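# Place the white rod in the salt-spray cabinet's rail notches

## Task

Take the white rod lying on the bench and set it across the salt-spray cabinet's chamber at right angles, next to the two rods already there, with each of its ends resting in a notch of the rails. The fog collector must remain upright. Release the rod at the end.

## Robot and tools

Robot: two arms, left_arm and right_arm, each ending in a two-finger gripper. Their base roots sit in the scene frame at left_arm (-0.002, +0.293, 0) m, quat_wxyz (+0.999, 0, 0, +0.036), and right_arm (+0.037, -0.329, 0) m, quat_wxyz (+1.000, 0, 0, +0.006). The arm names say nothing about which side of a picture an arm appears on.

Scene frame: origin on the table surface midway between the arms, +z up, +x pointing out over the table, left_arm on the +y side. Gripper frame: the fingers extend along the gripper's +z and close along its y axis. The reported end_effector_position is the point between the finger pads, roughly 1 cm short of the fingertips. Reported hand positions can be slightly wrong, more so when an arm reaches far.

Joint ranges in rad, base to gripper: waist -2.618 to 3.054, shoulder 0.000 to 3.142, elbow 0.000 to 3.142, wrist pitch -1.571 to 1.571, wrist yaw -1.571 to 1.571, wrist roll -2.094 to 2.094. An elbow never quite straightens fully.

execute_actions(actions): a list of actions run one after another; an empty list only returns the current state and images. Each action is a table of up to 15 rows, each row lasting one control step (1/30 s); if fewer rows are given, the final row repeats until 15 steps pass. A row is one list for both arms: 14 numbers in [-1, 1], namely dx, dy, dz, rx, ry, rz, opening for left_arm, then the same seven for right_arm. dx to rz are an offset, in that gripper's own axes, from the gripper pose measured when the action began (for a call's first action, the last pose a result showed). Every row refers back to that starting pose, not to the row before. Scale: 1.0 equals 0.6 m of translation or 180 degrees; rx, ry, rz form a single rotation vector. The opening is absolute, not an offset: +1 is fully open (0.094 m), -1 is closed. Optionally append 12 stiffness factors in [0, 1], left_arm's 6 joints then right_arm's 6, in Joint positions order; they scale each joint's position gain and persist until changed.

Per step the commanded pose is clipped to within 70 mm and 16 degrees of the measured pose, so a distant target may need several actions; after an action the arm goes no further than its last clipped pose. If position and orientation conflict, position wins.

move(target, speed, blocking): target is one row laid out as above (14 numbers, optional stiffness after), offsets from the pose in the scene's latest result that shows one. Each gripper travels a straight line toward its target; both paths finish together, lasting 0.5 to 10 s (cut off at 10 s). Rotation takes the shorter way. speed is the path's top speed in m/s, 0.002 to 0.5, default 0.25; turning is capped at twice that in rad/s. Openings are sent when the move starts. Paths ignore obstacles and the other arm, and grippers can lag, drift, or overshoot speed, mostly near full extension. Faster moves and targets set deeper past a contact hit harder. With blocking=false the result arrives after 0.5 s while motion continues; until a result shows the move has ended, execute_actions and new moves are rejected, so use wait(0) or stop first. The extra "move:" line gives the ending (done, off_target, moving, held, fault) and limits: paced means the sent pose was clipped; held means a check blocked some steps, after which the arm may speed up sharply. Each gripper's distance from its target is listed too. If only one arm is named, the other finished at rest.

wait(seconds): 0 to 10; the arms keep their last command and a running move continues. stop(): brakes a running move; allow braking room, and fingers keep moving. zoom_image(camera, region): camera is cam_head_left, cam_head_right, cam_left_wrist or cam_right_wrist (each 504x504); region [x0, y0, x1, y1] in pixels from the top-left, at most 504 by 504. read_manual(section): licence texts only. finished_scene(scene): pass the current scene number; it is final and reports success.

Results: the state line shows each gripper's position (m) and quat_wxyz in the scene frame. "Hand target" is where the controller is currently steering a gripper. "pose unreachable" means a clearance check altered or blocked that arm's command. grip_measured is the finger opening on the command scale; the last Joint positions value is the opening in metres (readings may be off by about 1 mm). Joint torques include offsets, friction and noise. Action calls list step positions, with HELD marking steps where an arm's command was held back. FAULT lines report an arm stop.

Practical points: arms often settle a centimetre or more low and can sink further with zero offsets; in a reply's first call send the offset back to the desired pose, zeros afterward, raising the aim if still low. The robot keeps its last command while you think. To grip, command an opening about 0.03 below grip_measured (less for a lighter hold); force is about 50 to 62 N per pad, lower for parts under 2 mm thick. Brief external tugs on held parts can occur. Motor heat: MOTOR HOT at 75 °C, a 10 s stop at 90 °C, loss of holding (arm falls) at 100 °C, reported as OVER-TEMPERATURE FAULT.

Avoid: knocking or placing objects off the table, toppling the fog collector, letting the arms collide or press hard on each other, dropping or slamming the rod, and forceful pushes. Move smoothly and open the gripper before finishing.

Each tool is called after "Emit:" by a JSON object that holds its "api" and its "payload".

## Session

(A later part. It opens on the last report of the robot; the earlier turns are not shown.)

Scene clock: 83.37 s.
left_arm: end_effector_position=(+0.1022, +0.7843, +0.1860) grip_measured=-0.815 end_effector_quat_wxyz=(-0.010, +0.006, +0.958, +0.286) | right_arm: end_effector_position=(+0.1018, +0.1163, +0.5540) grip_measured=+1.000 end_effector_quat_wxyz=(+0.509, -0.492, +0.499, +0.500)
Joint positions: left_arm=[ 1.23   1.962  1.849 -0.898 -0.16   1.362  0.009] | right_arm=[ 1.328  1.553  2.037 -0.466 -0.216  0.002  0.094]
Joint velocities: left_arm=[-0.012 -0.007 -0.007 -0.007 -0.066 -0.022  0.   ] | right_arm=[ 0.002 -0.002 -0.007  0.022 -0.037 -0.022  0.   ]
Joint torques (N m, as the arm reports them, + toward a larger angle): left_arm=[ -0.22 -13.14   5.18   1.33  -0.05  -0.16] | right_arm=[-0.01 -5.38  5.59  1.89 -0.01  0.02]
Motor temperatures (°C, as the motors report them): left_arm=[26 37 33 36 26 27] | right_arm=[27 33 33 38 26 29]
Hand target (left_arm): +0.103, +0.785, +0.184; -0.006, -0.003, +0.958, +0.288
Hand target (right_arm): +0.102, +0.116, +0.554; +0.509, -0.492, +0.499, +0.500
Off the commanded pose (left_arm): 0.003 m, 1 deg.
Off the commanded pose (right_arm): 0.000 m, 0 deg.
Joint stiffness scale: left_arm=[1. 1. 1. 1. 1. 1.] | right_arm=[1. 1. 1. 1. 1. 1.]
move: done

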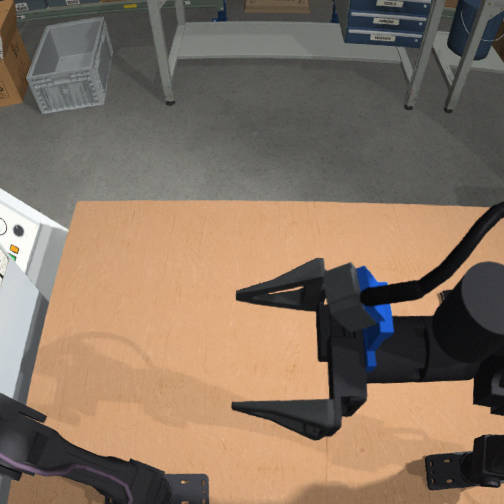

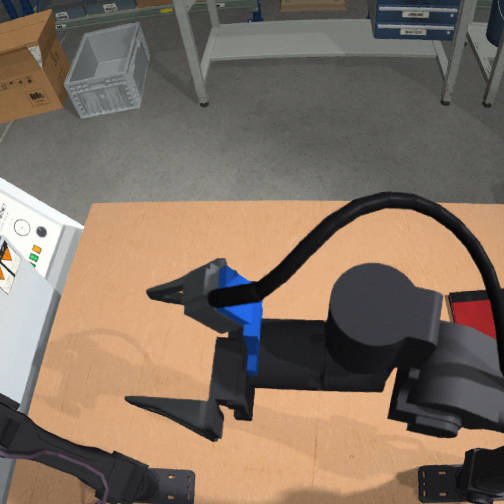

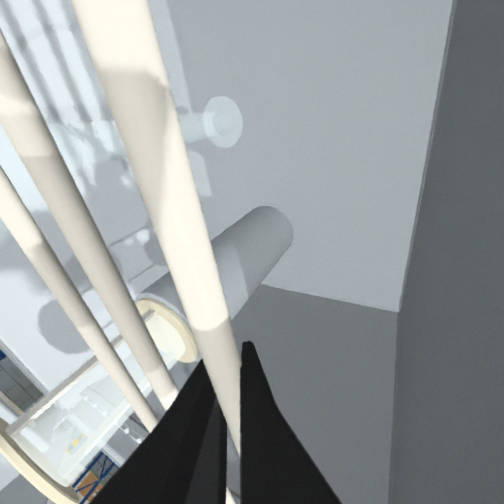

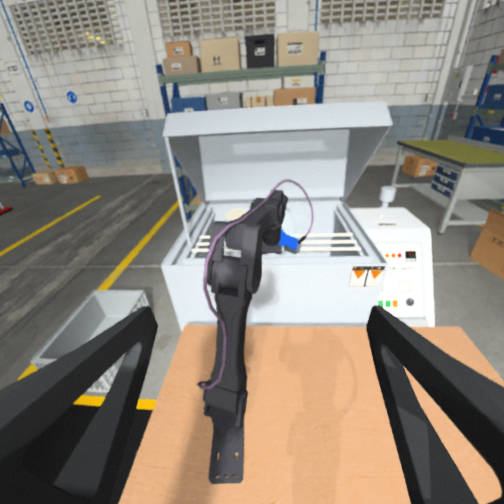

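Emit:
{"api": "execute_actions", "payload": {"actions": [[[0,0,0,0,0,0,-0.8, 0,0,0,0,0,0,1],[0,0,0,0,0,0,-0.75, 0,0,0,0,0,0,1],[0,0,0,0,0,0,-0.7, 0,0,0,0,0,0,1],[0,0,0,0,0,0,-0.6, 0,0,0,0,0,0,1],[0,0,0,0,0,0,-0.5, 0,0,0,0,0,0,1],[0,0,0,0,0,0,-0.4, 0,0,0,0,0,0,1]]]}}

Emit:
{"api": "zoom_image", "payload": {"camera": "cam_right_wrist", "region": [290, 200, 400, 280]}}

Emit:
{"api": "zoom_image", "payload": {"camera": "cam_right_wrist", "region": [155, 200, 265, 280]}}

Scene clock: 84.27 s.
left_arm: end_effector_position=(+0.1023, +0.7846, +0.1860) grip_measured=-0.401 end_effector_quat_wxyz=(-0.009, +0.005, +0.958, +0.286) | right_arm: end_effector_position=(+0.1018, +0.1163, +0.5540) grip_measured=+1.000 end_effector_quat_wxyz=(+0.509, -0.492, +0.499, +0.500)
Joint positions: left_arm=[ 1.23   1.962  1.848 -0.896 -0.16   1.36   0.028] | right_arm=[ 1.328  1.553  2.037 -0.466 -0.216  0.002  0.094]
Joint velocities: left_arm=[-0.012  0.007  0.007  0.007 -0.022  0.051 -0.   ] | right_arm=[ 0.007 -0.002 -0.012 -0.066 -0.007  0.066  0.   ]
Joint torques (N m, as the arm reports them, + toward a larger angle): left_arm=[ -0.05 -13.11   6.13   1.15  -0.04   0.03] | right_arm=[ 0.02 -5.35  5.6   1.9  -0.03  0.01]
Motor temperatures (°C, as the motors report them): left_arm=[26 37 33 36 26 27] | right_arm=[27 33 33 38 26 29]
Hand target (left_arm): +0.102, +0.784, +0.186; -0.010, +0.006, +0.958, +0.285
Hand target (right_arm): +0.102, +0.116, +0.554; +0.509, -0.492, +0.499, +0.500
Off the commanded pose (left_arm): 0.000 m, 0 deg.
Off the commanded pose (right_arm): 0.000 m, 0 deg.
Joint stiffness scale: left_arm=[1. 1. 1. 1. 1. 1.] | right_arm=[1. 1. 1. 1. 1. 1.]
Step readings (end_effector_position):
0: left_arm (+0.1023, +0.7846, +0.1860) | right_arm (+0.1018, +0.1163, +0.5540)
1: left_arm (+0.1023, +0.7846, +0.1860) | right_arm (+0.1018, +0.1163, +0.5540)
2: left_arm (+0.1023, +0.7846, +0.1860) | right_arm (+0.1018, +0.1163, +0.5540)
4: left_arm (+0.1023, +0.7846, +0.1860) | right_arm (+0.1018, +0.1163, +0.5540)
8: left_arm (+0.1023, +0.7846, +0.1860) | right_arm (+0.1018, +0.1163, +0.5540)
15: end_effector_position above

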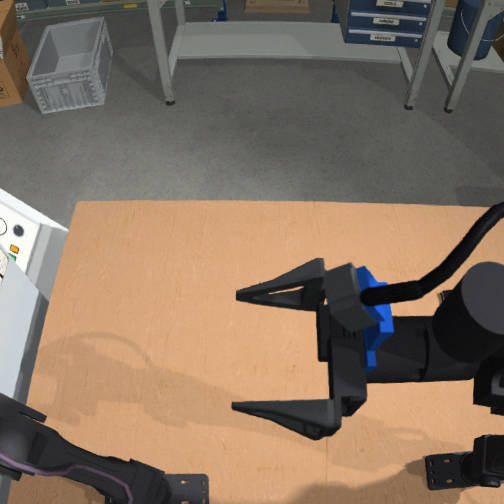

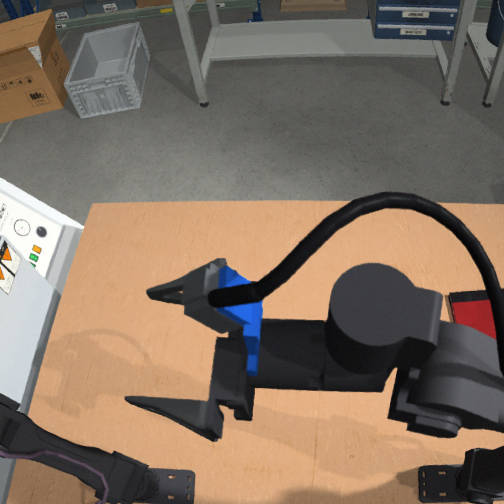

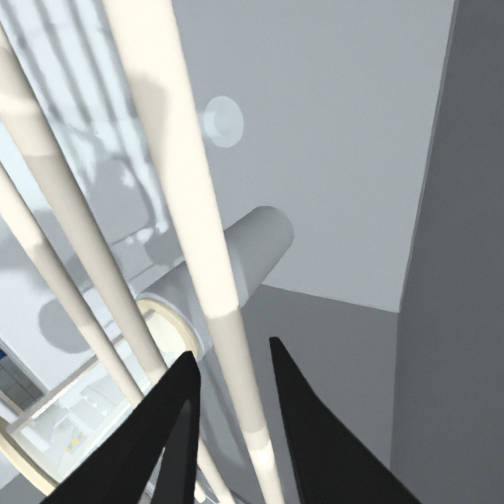

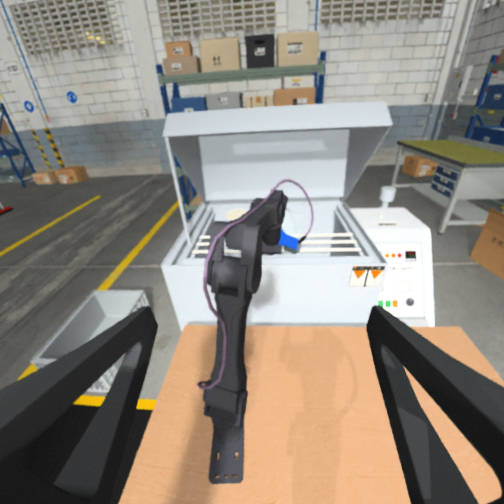

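Region (290, 200, 400, 280) of cam_right_wrist's 504x504 image, scaled by 4.582, with more detail than that image has; it fills the top 367 rows of this view, and the rest is white.

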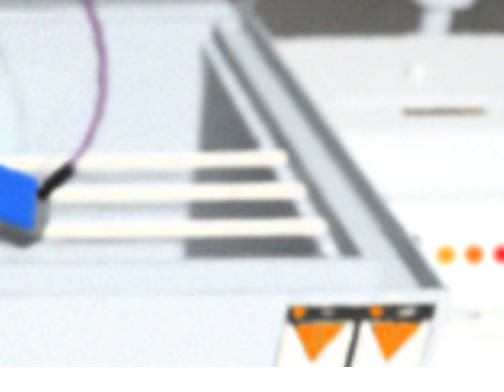

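Region (155, 200, 265, 280) of cam_right_wrist's 504x504 image, scaled by 4.582, with more detail than that image has; it fills the top 367 rows of this view, and the rest is white.

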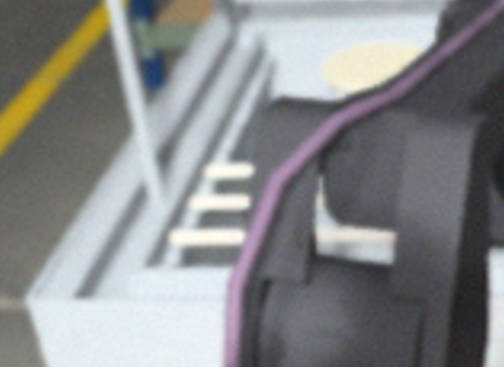

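Emit:
{"api": "move", "payload": {"target": [0,-0.004,-0.1,0,0,0,-0.4, 0,0,0,0,0,0,1], "speed": 0.08}}

Emit:
{"api": "move", "payload": {"target": [0,0.02,-0.27,-0.04,0,-0.36,1, 0,0,0,0,0,0,1], "speed": 0.3}}

Scene clock: 85.87 s.
left_arm: end_effector_position=(+0.1007, +0.7530, +0.2204) grip_measured=-0.401 end_effector_quat_wxyz=(-0.012, +0.008, +0.961, +0.277) | right_arm: end_effector_position=(+0.1018, +0.1163, +0.5540) grip_measured=+1.000 end_effector_quat_wxyz=(+0.509, -0.492, +0.499, +0.500)
Joint positions: left_arm=[ 1.212  1.877  1.882 -1.038 -0.169  1.348  0.028] | right_arm=[ 1.328  1.553  2.037 -0.466 -0.216  0.002  0.094]
Joint velocities: left_arm=[ 0.002 -0.012 -0.007 -0.007 -0.051 -0.037  0.001] | right_arm=[-0.002  0.002 -0.002 -0.051 -0.007  0.007  0.   ]
Joint torques (N m, as the arm reports them, + toward a larger angle): left_arm=[ -0.9  -13.46   7.52   0.93  -0.11  -0.12] | right_arm=[ 0.01 -5.37  5.61  1.91 -0.03  0.02]
Motor temperatures (°C, as the motors report them): left_arm=[26 38 33 36 26 27] | right_arm=[27 33 33 38 26 29]
Hand target (left_arm): +0.104, +0.749, +0.234; -0.009, +0.005, +0.958, +0.286
Hand target (right_arm): +0.102, +0.116, +0.554; +0.509, -0.492, +0.499, +0.500
Off the commanded pose (left_arm): 0.015 m, 1 deg.
Off the commanded pose (right_arm): 0.000 m, 0 deg.
Joint stiffness scale: left_arm=[1. 1. 1. 1. 1. 1.] | right_arm=[1. 1. 1. 1. 1. 1.]
move: off_target (left_arm)

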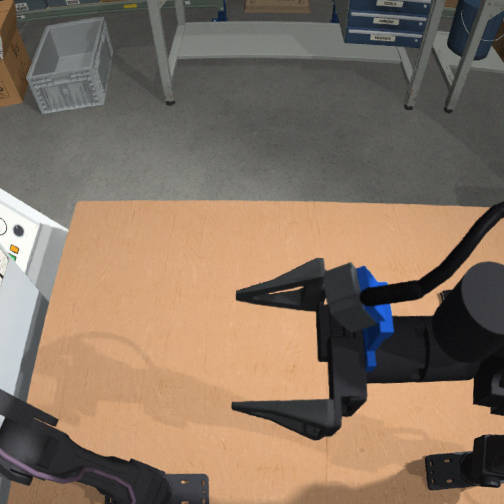

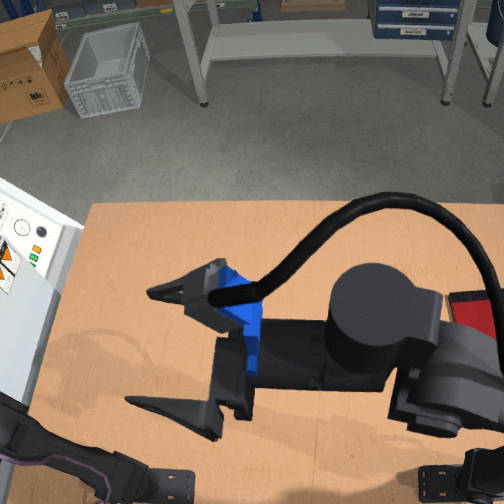

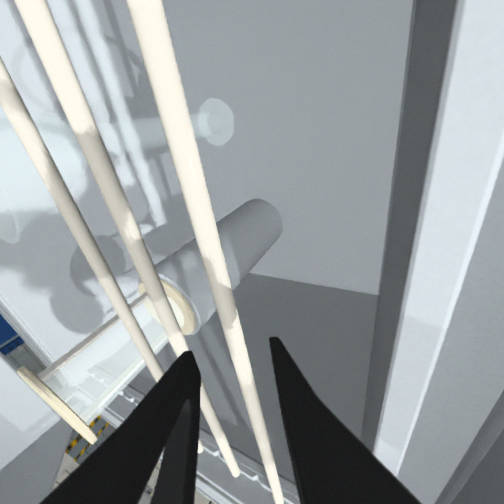

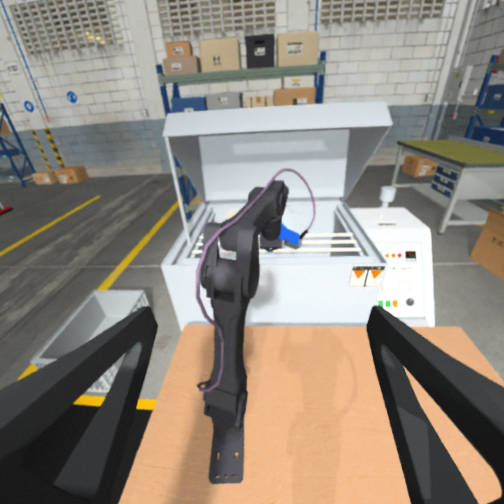

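Scene clock: 88.50 s.
left_arm: end_effector_position=(+0.1041, +0.6775, +0.3604) grip_measured=+1.000 end_effector_quat_wxyz=(+0.141, -0.504, +0.799, +0.296) | right_arm: end_effector_position=(+0.1018, +0.1163, +0.5540) grip_measured=+1.000 end_effector_quat_wxyz=(+0.509, -0.492, +0.499, +0.500)
Joint positions: left_arm=[ 1.085  1.834  2.416 -1.556 -0.319  0.132  0.094] | right_arm=[ 1.328  1.553  2.037 -0.466 -0.216  0.002  0.094]
Joint velocities: left_arm=[-0.002  0.002 -0.002  0.051 -0.022 -0.037  0.   ] | right_arm=[-0.012  0.007 -0.002 -0.007 -0.081  0.11   0.   ]
Joint torques (N m, as the arm reports them, + toward a larger angle): left_arm=[-0.86 -8.42  5.92  1.08 -0.25 -0.09] | right_arm=[ 0.02 -5.37  5.63  1.9  -0.02  0.03]
Motor temperatures (°C, as the motors report them): left_arm=[26 38 33 36 26 27] | right_arm=[27 33 33 39 26 29]
Hand target (left_arm): +0.105, +0.676, +0.363; +0.140, -0.506, +0.797, +0.299
Hand target (right_arm): +0.102, +0.116, +0.554; +0.509, -0.492, +0.499, +0.500
Off the commanded pose (left_arm): 0.004 m, 1 deg.
Off the commanded pose (right_arm): 0.000 m, 0 deg.
Joint stiffness scale: left_arm=[1. 1. 1. 1. 1. 1.] | right_arm=[1. 1. 1. 1. 1. 1.]
joint sent to its limit (left arm) — the command would take joint 4 (wrist pitch) past its lower limit, so that joint was sent only as far as its limit.
move: done

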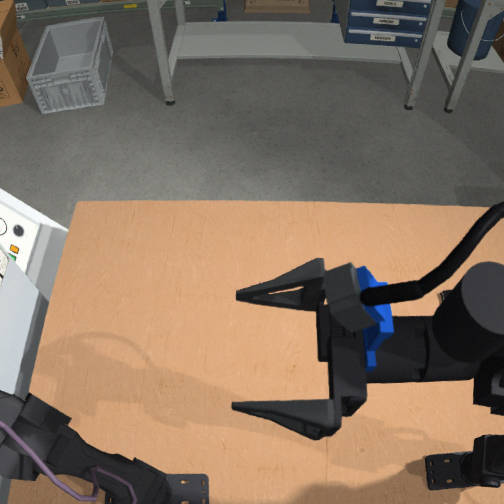

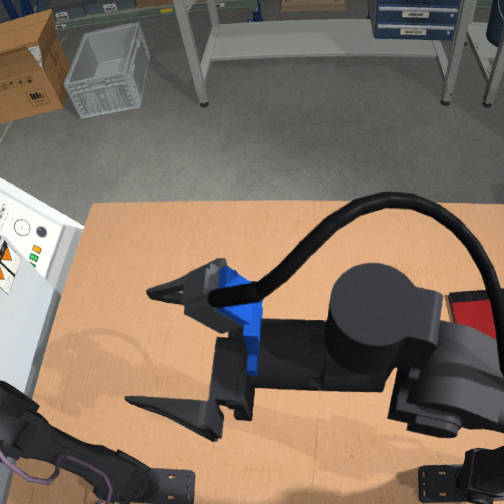

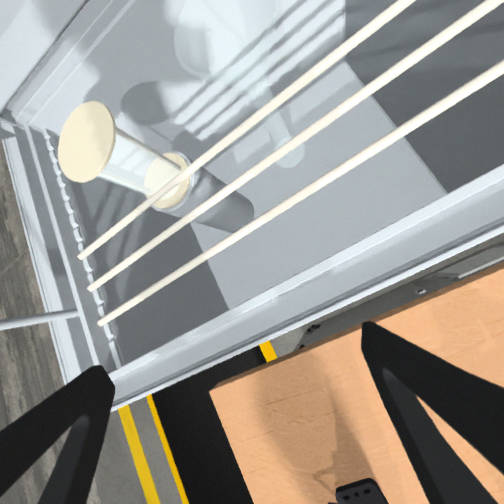

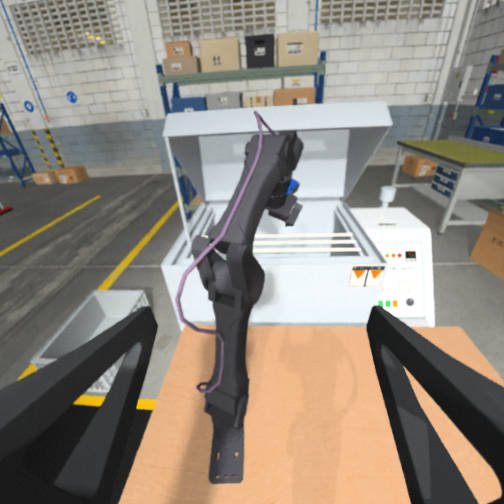

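Emit:
{"api": "zoom_image", "payload": {"camera": "cam_left_wrist", "region": [50, 200, 180, 370]}}

Emit:
{"api": "zoom_image", "payload": {"camera": "cam_right_wrist", "region": [320, 220, 380, 265]}}

Region (50, 200, 180, 370) of cam_left_wrist's 504x504 image, scaled by 2.965, with more detail than that image has; it fills the left 385 columns of this view, and the rest is white.

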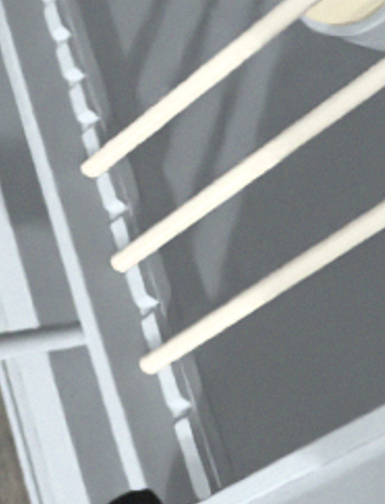

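Region (320, 220, 380, 265) of cam_right_wrist's 504x504 image, scaled by 8.400, with more detail than that image has; it fills the top 378 rows of this view, and the rest is white.

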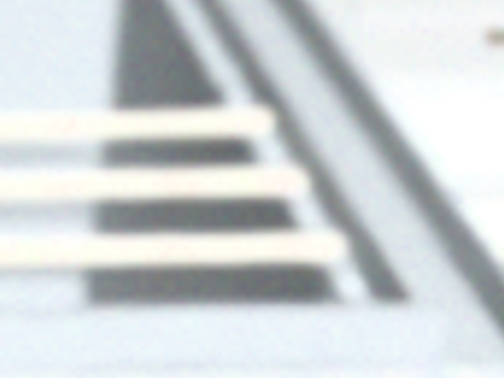

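Emit:
{"api": "execute_actions", "payload": {"actions": []}}

Scene clock: 89.10 s.
left_arm: end_effector_position=(+0.1040, +0.6773, +0.3602) grip_measured=+1.000 end_effector_quat_wxyz=(+0.140, -0.504, +0.799, +0.296) | right_arm: end_effector_position=(+0.1018, +0.1163, +0.5540) grip_measured=+1.000 end_effector_quat_wxyz=(+0.509, -0.492, +0.499, +0.500)
Joint positions: left_arm=[ 1.085  1.834  2.416 -1.557 -0.319  0.131  0.094] | right_arm=[ 1.328  1.553  2.037 -0.466 -0.216  0.002  0.094]
Joint velocities: left_arm=[-0.002 -0.017 -0.002 -0.037  0.007  0.022  0.   ] | right_arm=[-0.002 -0.017  0.002 -0.051  0.007 -0.007  0.   ]
Joint torques (N m, as the arm reports them, + toward a larger angle): left_arm=[-0.87 -8.42  5.94  1.06 -0.25 -0.1 ] | right_arm=[ 0.04 -5.32  5.62  1.9  -0.02  0.01]
Motor temperatures (°C, as the motors report them): left_arm=[26 38 33 36 26 27] | right_arm=[27 33 33 39 26 29]
Hand target (left_arm): +0.105, +0.676, +0.363; +0.140, -0.506, +0.797, +0.299
Hand target (right_arm): +0.102, +0.116, +0.554; +0.509, -0.492, +0.499, +0.500
Off the commanded pose (left_arm): 0.004 m, 0 deg.
Off the commanded pose (right_arm): 0.000 m, 0 deg.
Joint stiffness scale: left_arm=[1. 1. 1. 1. 1. 1.] | right_arm=[1. 1. 1. 1. 1. 1.]

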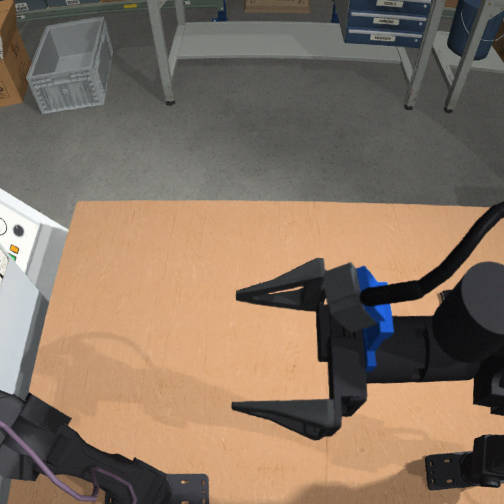

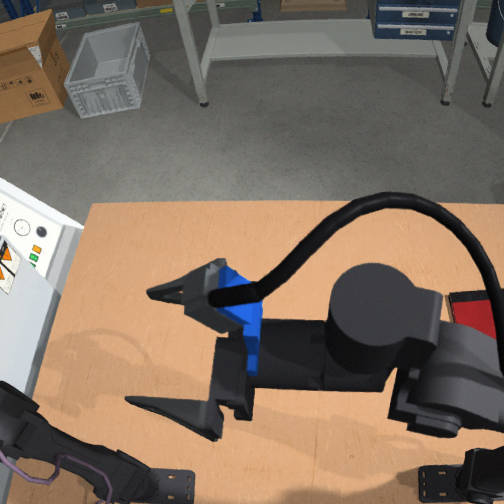

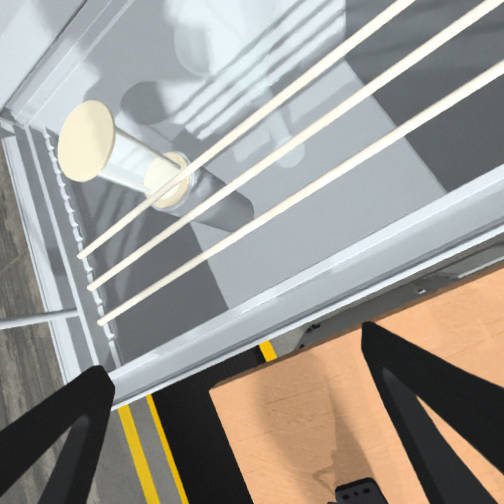

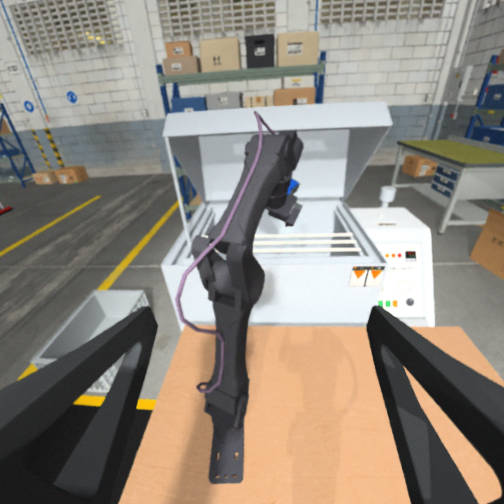

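Emit:
{"api": "move", "payload": {"target": [0,0,0,0,0,-0.3,1,0,0,0,0,0,0,1], "speed": 0.4}}

Scene clock: 91.10 s.
left_arm: end_effector_position=(+0.1043, +0.6772, +0.3601) grip_measured=+1.000 end_effector_quat_wxyz=(-0.259, +0.810, -0.487, -0.200) | right_arm: end_effector_position=(+0.1018, +0.1163, +0.5540) grip_measured=+1.000 end_effector_quat_wxyz=(+0.509, -0.492, +0.499, +0.500)
Joint positions: left_arm=[ 1.085  1.834  2.416 -1.557 -0.317 -0.803  0.094] | right_arm=[ 1.328  1.553  2.037 -0.466 -0.216  0.002  0.094]
Joint velocities: left_arm=[ 0.017 -0.017 -0.017 -0.007  0.081 -0.066  0.   ] | right_arm=[-0.012 -0.012 -0.007 -0.022 -0.022 -0.051  0.   ]
Joint torques (N m, as the arm reports them, + toward a larger angle): left_arm=[-0.05 -9.31  4.32  1.22 -0.14 -0.02] | right_arm=[ 0.   -5.35  5.64  1.89 -0.03  0.01]
Motor temperatures (°C, as the motors report them): left_arm=[26 38 33 36 26 27] | right_arm=[27 33 33 39 26 29]
Hand target (left_arm): +0.104, +0.677, +0.360; -0.259, +0.812, -0.483, -0.200
Hand target (right_arm): +0.102, +0.116, +0.554; +0.509, -0.492, +0.499, +0.500
Off the commanded pose (left_arm): 0.000 m, 1 deg.
Off the commanded pose (right_arm): 0.000 m, 0 deg.
Joint stiffness scale: left_arm=[1. 1. 1. 1. 1. 1.] | right_arm=[1. 1. 1. 1. 1. 1.]
move: done

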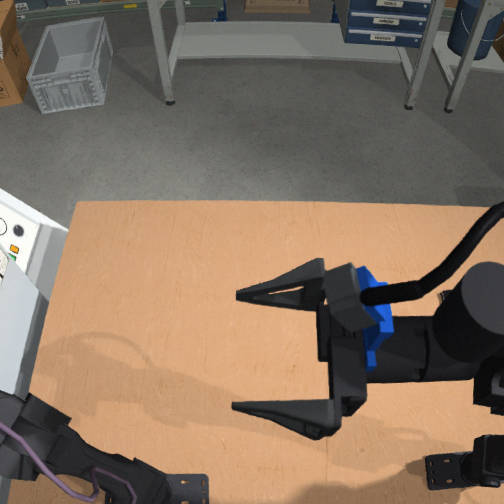

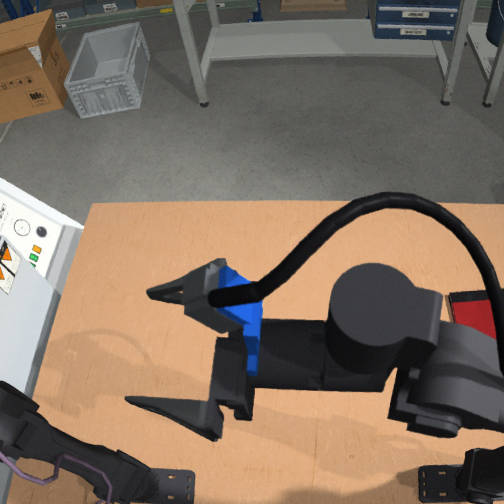

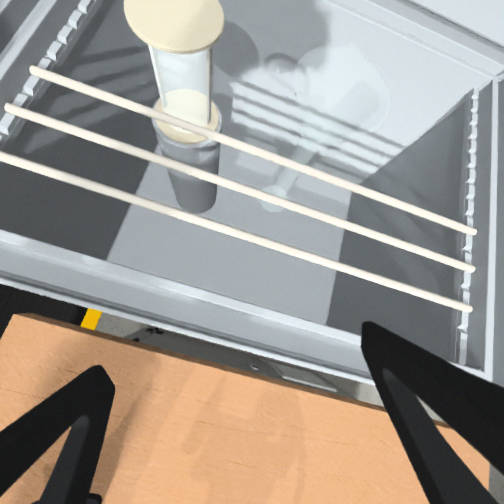

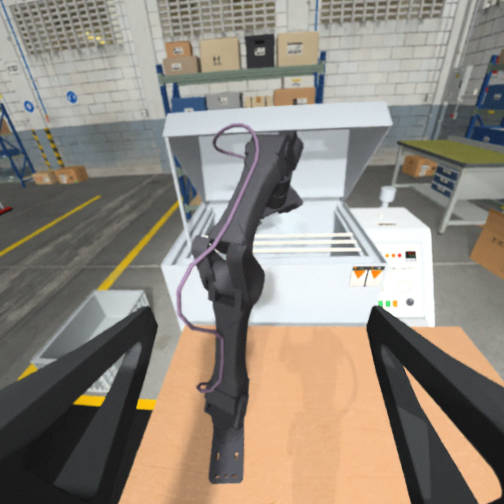

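Emit:
{"api": "zoom_image", "payload": {"camera": "cam_left_wrist", "region": [384, 200, 504, 340]}}

Region (384, 200, 504, 340) of cam_left_wrist's 504x504 image, scaled by 3.600, with more detail than that image has; it fills the left 432 columns of this view, and the rest is white.

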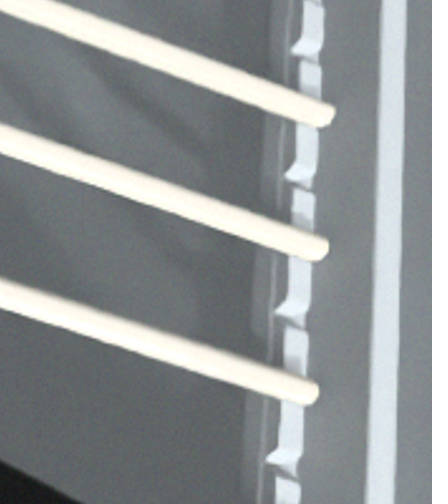

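Both ends are seated.

Emit:
{"api": "finished_scene", "payload": {"scene": 2}}

The scene is finished: the task was done.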